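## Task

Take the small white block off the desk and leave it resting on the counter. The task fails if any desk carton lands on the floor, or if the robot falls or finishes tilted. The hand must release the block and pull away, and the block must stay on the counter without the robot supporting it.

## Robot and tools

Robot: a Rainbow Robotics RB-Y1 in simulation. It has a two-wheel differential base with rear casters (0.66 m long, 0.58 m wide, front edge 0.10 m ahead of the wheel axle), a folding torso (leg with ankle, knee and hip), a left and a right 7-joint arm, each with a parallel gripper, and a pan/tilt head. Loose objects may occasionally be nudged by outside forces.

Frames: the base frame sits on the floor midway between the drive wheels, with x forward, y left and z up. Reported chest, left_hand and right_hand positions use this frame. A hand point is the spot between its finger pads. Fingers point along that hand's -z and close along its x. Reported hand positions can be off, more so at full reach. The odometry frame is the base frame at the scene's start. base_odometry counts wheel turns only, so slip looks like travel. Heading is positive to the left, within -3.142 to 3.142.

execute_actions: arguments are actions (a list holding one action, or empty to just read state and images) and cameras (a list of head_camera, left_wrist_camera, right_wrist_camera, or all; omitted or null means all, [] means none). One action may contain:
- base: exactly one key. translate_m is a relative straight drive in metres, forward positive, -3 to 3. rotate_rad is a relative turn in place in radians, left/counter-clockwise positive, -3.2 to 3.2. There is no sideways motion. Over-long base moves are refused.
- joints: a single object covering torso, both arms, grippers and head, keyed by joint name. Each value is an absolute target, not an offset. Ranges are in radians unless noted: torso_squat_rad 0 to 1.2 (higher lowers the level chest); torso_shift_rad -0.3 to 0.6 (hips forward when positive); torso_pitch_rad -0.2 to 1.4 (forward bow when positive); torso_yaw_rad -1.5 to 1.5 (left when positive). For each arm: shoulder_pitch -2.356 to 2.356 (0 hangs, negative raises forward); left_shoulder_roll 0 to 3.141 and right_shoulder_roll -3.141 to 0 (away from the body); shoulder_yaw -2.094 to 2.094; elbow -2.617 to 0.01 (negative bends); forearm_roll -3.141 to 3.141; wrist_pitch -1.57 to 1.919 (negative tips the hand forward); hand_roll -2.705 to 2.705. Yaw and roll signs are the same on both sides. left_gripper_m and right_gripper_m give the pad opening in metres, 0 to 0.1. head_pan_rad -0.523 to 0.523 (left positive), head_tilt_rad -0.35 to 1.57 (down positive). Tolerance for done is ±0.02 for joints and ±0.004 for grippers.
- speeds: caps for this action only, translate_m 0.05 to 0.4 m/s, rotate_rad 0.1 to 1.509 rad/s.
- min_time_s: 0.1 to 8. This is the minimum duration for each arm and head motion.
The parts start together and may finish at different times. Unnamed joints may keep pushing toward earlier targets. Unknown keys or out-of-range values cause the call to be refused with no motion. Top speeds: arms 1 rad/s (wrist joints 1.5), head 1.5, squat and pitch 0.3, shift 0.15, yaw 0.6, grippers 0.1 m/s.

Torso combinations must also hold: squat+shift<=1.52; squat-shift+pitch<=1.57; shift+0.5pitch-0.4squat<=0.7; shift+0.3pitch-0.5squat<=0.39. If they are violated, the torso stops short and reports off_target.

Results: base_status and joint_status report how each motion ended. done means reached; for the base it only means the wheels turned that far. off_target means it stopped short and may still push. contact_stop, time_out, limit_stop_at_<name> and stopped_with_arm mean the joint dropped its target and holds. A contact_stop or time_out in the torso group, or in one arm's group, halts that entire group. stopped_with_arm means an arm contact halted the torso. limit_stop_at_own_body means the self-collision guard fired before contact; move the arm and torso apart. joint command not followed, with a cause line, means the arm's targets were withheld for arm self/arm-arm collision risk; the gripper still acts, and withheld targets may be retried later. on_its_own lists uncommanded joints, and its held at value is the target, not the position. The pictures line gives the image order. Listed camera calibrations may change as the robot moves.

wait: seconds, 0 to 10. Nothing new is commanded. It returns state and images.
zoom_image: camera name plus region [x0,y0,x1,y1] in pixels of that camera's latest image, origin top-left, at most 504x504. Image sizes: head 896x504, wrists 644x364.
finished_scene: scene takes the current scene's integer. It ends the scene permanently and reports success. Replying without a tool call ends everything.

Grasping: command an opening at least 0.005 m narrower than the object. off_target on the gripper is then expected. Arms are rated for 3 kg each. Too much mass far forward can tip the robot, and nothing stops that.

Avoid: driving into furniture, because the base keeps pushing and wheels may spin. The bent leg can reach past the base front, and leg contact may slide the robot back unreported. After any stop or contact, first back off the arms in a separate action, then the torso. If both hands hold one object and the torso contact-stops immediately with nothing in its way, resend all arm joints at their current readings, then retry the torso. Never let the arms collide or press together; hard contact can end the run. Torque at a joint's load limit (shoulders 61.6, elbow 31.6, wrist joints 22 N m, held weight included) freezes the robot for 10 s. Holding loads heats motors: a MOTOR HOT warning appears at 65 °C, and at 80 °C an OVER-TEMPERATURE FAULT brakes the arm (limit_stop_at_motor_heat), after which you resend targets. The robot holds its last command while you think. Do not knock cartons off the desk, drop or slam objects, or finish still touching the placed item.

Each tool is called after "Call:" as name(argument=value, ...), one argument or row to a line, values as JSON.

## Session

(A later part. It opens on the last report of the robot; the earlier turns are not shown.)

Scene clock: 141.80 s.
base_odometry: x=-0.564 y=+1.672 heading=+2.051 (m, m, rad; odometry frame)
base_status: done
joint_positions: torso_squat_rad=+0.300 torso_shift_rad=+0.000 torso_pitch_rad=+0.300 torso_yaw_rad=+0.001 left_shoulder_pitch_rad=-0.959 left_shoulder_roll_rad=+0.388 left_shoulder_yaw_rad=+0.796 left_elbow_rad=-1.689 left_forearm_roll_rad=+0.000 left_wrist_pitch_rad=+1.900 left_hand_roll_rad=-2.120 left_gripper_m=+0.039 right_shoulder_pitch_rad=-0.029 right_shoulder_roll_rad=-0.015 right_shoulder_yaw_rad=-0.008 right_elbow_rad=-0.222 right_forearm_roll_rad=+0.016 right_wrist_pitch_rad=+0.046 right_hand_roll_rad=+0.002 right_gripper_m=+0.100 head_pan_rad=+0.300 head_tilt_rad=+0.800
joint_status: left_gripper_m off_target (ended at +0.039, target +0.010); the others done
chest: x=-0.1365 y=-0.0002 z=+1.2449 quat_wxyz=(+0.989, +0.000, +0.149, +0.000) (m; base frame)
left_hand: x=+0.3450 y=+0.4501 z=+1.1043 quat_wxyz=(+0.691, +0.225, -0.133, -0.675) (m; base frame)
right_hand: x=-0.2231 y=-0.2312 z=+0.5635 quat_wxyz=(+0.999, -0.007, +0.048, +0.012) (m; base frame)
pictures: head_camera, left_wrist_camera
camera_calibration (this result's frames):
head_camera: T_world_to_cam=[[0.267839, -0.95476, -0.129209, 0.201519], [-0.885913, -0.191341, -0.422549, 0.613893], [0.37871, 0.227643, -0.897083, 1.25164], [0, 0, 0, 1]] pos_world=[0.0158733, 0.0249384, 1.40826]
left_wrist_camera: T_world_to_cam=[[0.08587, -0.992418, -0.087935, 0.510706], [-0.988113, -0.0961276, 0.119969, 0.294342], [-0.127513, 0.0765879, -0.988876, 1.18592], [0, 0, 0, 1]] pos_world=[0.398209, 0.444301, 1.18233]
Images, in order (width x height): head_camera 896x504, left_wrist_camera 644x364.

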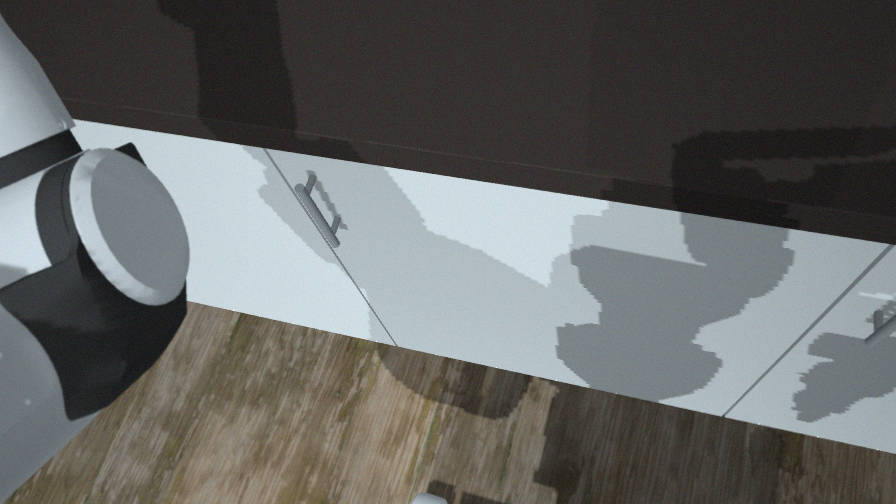

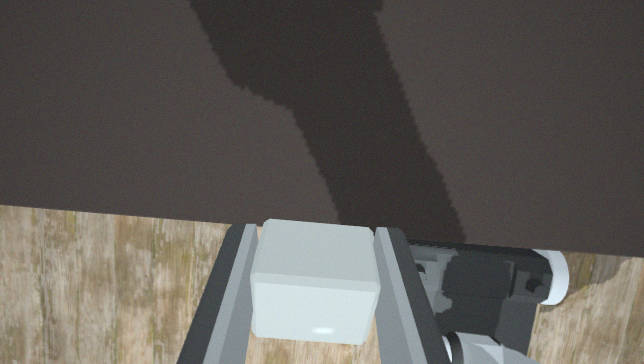

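The counter edge is at x≈0.30. I'll move in 0.12 m more and lower the hand as before.

Call:
execute_actions(
  actions=[
    {"base": {"translate_m": 0.12}, "joints": {"torso_pitch_rad": 0.6, "torso_squat_rad": 0.15, "head_pan_rad": 0.4, "head_tilt_rad": 0.6, "left_gripper_m": 0.01}},
  ],
  cameras=["head_camera", "left_wrist_camera"],
)

Scene clock: 147.50 s.
base_odometry: x=-0.619 y=+1.778 heading=+2.050 (m, m, rad; odometry frame)
base_status: done
joint_positions: torso_squat_rad=+0.150 torso_shift_rad=+0.000 torso_pitch_rad=+0.599 torso_yaw_rad=+0.001 left_shoulder_pitch_rad=-0.962 left_shoulder_roll_rad=+0.390 left_shoulder_yaw_rad=+0.796 left_elbow_rad=-1.691 left_forearm_roll_rad=+0.000 left_wrist_pitch_rad=+1.899 left_hand_roll_rad=-2.120 left_gripper_m=+0.039 right_shoulder_pitch_rad=-0.029 right_shoulder_roll_rad=-0.015 right_shoulder_yaw_rad=-0.008 right_elbow_rad=-0.222 right_forearm_roll_rad=+0.016 right_wrist_pitch_rad=+0.046 right_hand_roll_rad=+0.002 right_gripper_m=+0.100 head_pan_rad=+0.400 head_tilt_rad=+0.600
joint_status: left_gripper_m off_target (ended at +0.039, target +0.010); the others done
chest: x=-0.0538 y=-0.0005 z=+1.2282 quat_wxyz=(+0.956, +0.000, +0.295, +0.001) (m; base frame)
left_hand: x=+0.3664 y=+0.4507 z=+0.9547 quat_wxyz=(+0.702, +0.125, -0.030, -0.700) (m; base frame)
right_hand: x=-0.3371 y=-0.2311 z=+0.6025 quat_wxyz=(+0.980, -0.005, +0.196, +0.013) (m; base frame)
pictures: head_camera, left_wrist_camera
camera_calibration (this result's frames):
head_camera: T_world_to_cam=[[0.302455, -0.917051, -0.259882, 0.337035], [-0.916458, -0.204854, -0.343716, 0.605107], [0.261967, 0.34213, -0.902397, 1.17418], [0, 0, 0, 1]] pos_world=[0.14502, 0.0313142, 1.35515]
left_wrist_camera: T_world_to_cam=[[0.0567189, -0.99204, -0.112425, 0.530179], [-0.911297, -0.0974393, 0.400054, 0.0385584], [-0.407825, 0.0797615, -0.90957, 1.06625], [0, 0, 0, 1]] pos_world=[0.439911, 0.44467, 1.01401]
Images, in order (width x height): head_camera 896x504, left_wrist_camera 644x364.

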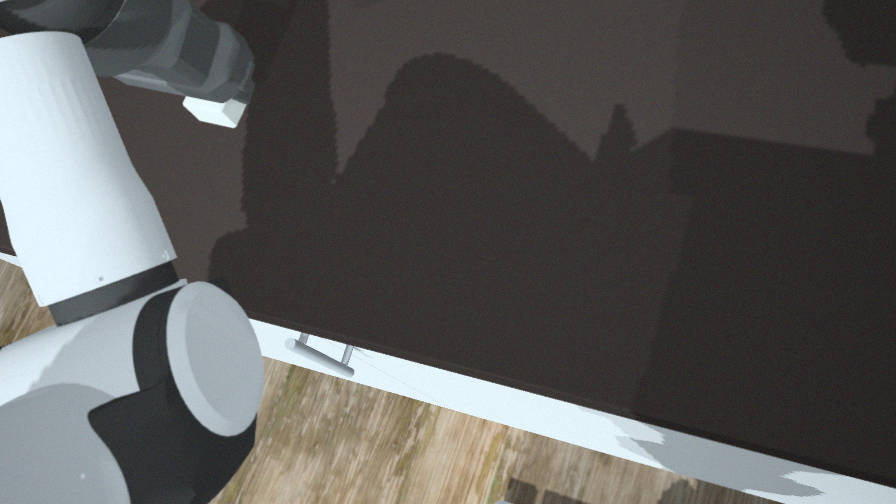

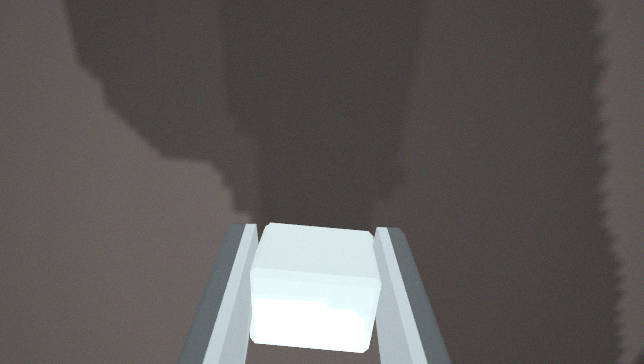

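The block is just above the countertop. I'll release it.

Call:
execute_actions(
  actions=[
    {"joints": {"left_gripper_m": 0.1}},
  ],
  cameras=["left_wrist_camera"],
)

Call:
execute_actions(
  actions=[
    {"joints": {"torso_pitch_rad": 0.2, "torso_squat_rad": 0.15, "head_pan_rad": 0.3, "head_tilt_rad": 0.6}},
  ],
  cameras=["head_camera"],
)

Call:
execute_actions(
  actions=[
    {"base": {"translate_m": -0.6}, "joints": {"head_pan_rad": 0.2, "head_tilt_rad": 0.4}},
  ],
  cameras=["head_camera"],
)

Scene clock: 153.07 s.
base_odometry: x=-0.619 y=+1.778 heading=+2.050 (m, m, rad; odometry frame)
base_status: not commanded
joint_positions: torso_squat_rad=+0.150 torso_shift_rad=+0.000 torso_pitch_rad=+0.600 torso_yaw_rad=+0.001 left_shoulder_pitch_rad=-0.960 left_shoulder_roll_rad=+0.389 left_shoulder_yaw_rad=+0.796 left_elbow_rad=-1.690 left_forearm_roll_rad=+0.000 left_wrist_pitch_rad=+1.900 left_hand_roll_rad=-2.120 left_gripper_m=+0.100 right_shoulder_pitch_rad=-0.029 right_shoulder_roll_rad=-0.015 right_shoulder_yaw_rad=-0.008 right_elbow_rad=-0.222 right_forearm_roll_rad=+0.016 right_wrist_pitch_rad=+0.046 right_hand_roll_rad=+0.002 right_gripper_m=+0.100 head_pan_rad=+0.400 head_tilt_rad=+0.600
joint_status: all done
chest: x=-0.0534 y=-0.0003 z=+1.2281 quat_wxyz=(+0.955, +0.000, +0.295, +0.001) (m; base frame)
left_hand: x=+0.3654 y=+0.4505 z=+0.9525 quat_wxyz=(+0.703, +0.122, -0.029, -0.700) (m; base frame)
right_hand: x=-0.3372 y=-0.2311 z=+0.6026 quat_wxyz=(+0.980, -0.005, +0.197, +0.013) (m; base frame)
pictures: left_wrist_camera
camera_calibration (this result's frames):
left_wrist_camera: T_world_to_cam=[[0.0565048, -0.992268, -0.110509, 0.528121], [-0.909302, -0.0968527, 0.40471, 0.0330898], [-0.412284, 0.0776176, -0.907743, 1.06471], [0, 0, 0, 1]] pos_world=[0.439208, 0.444603, 1.01145]
Images, in order (width x height): left_wrist_camera 644x364.

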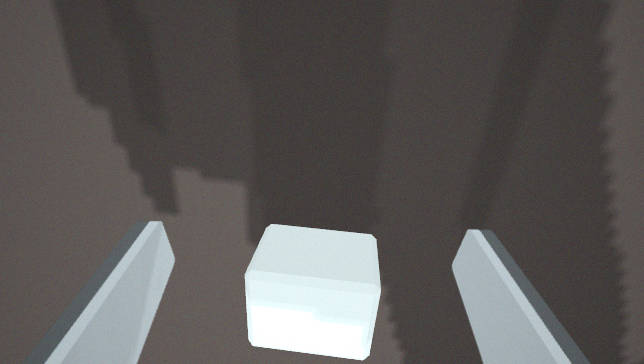

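Scene clock: 155.17 s.
base_odometry: x=-0.619 y=+1.778 heading=+2.050 (m, m, rad; odometry frame)
base_status: not commanded
joint_positions: torso_squat_rad=+0.150 torso_shift_rad=+0.000 torso_pitch_rad=+0.200 torso_yaw_rad=+0.001 left_shoulder_pitch_rad=-0.959 left_shoulder_roll_rad=+0.388 left_shoulder_yaw_rad=+0.796 left_elbow_rad=-1.689 left_forearm_roll_rad=+0.000 left_wrist_pitch_rad=+1.900 left_hand_roll_rad=-2.120 left_gripper_m=+0.100 right_shoulder_pitch_rad=-0.029 right_shoulder_roll_rad=-0.015 right_shoulder_yaw_rad=-0.008 right_elbow_rad=-0.222 right_forearm_roll_rad=+0.016 right_wrist_pitch_rad=+0.046 right_hand_roll_rad=+0.002 right_gripper_m=+0.100 head_pan_rad=+0.300 head_tilt_rad=+0.600
joint_status: all done
chest: x=-0.1665 y=-0.0003 z=+1.2759 quat_wxyz=(+0.995, +0.000, +0.100, +0.001) (m; base frame)
left_hand: x=+0.3265 y=+0.4502 z=+1.1844 quat_wxyz=(+0.683, +0.258, -0.168, -0.662) (m; base frame)
right_hand: x=-0.1846 y=-0.2311 z=+0.5893 quat_wxyz=(+1.000, -0.007, -0.002, +0.012) (m; base frame)
pictures: head_camera
camera_calibration (this result's frames):
head_camera: T_world_to_cam=[[0.287863, -0.952096, -0.103188, 0.183359], [-0.728436, -0.147735, -0.668995, 0.964966], [0.621703, 0.267745, -0.736069, 1.09366], [0, 0, 0, 1]] pos_world=[-0.0297988, 0.0243124, 1.46949]
Images, in order (width x height): head_camera 896x504.

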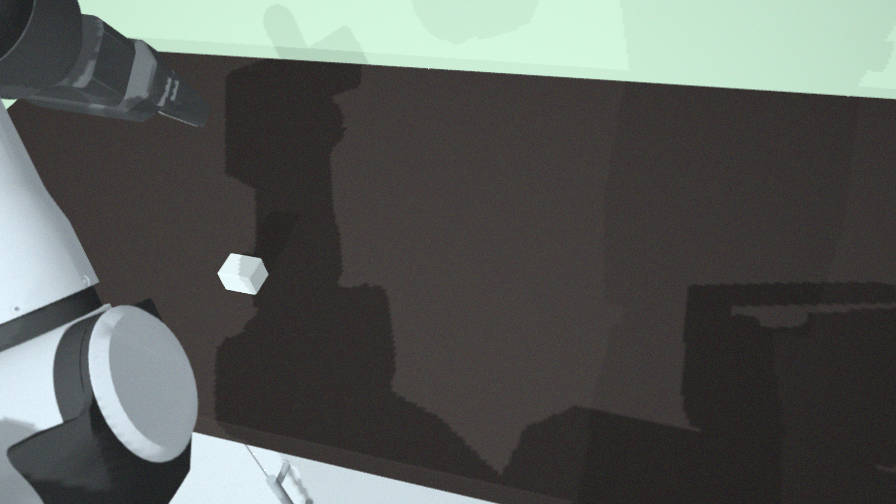

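Scene clock: 158.90 s.
base_odometry: x=-0.342 y=+1.246 heading=+2.049 (m, m, rad; odometry frame)
base_status: done
joint_positions: torso_squat_rad=+0.150 torso_shift_rad=+0.000 torso_pitch_rad=+0.200 torso_yaw_rad=+0.001 left_shoulder_pitch_rad=-0.959 left_shoulder_roll_rad=+0.388 left_shoulder_yaw_rad=+0.796 left_elbow_rad=-1.689 left_forearm_roll_rad=+0.000 left_wrist_pitch_rad=+1.900 left_hand_roll_rad=-2.120 left_gripper_m=+0.100 right_shoulder_pitch_rad=-0.029 right_shoulder_roll_rad=-0.015 right_shoulder_yaw_rad=-0.008 right_elbow_rad=-0.222 right_forearm_roll_rad=+0.016 right_wrist_pitch_rad=+0.046 right_hand_roll_rad=+0.002 right_gripper_m=+0.100 head_pan_rad=+0.200 head_tilt_rad=+0.400
joint_status: all done
chest: x=-0.1665 y=-0.0003 z=+1.2759 quat_wxyz=(+0.995, +0.000, +0.100, +0.001) (m; base frame)
left_hand: x=+0.3265 y=+0.4502 z=+1.1843 quat_wxyz=(+0.683, +0.258, -0.168, -0.662) (m; base frame)
right_hand: x=-0.1846 y=-0.2311 z=+0.5893 quat_wxyz=(+1.000, -0.007, -0.002, +0.012) (m; base frame)
pictures: head_camera
camera_calibration (this result's frames):
head_camera: T_world_to_cam=[[0.201896, -0.97584, -0.0835086, 0.145431], [-0.596335, -0.0548441, -0.80086, 1.17243], [0.776931, 0.21149, -0.593001, 0.900011], [0, 0, 0, 1]] pos_world=[-0.0294469, 0.0158755, 1.4848]
Images, in order (width x height): head_camera 896x504.

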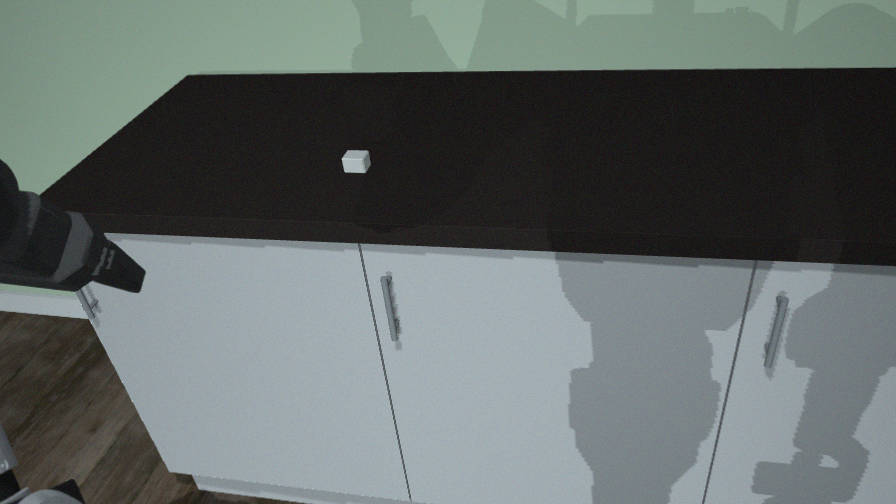

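The white block is resting well inside the countertop and the robot has backed clear. Finishing scene 2.

Call:
finished_scene(
  scene=2,
)

The scene is finished: the task was done.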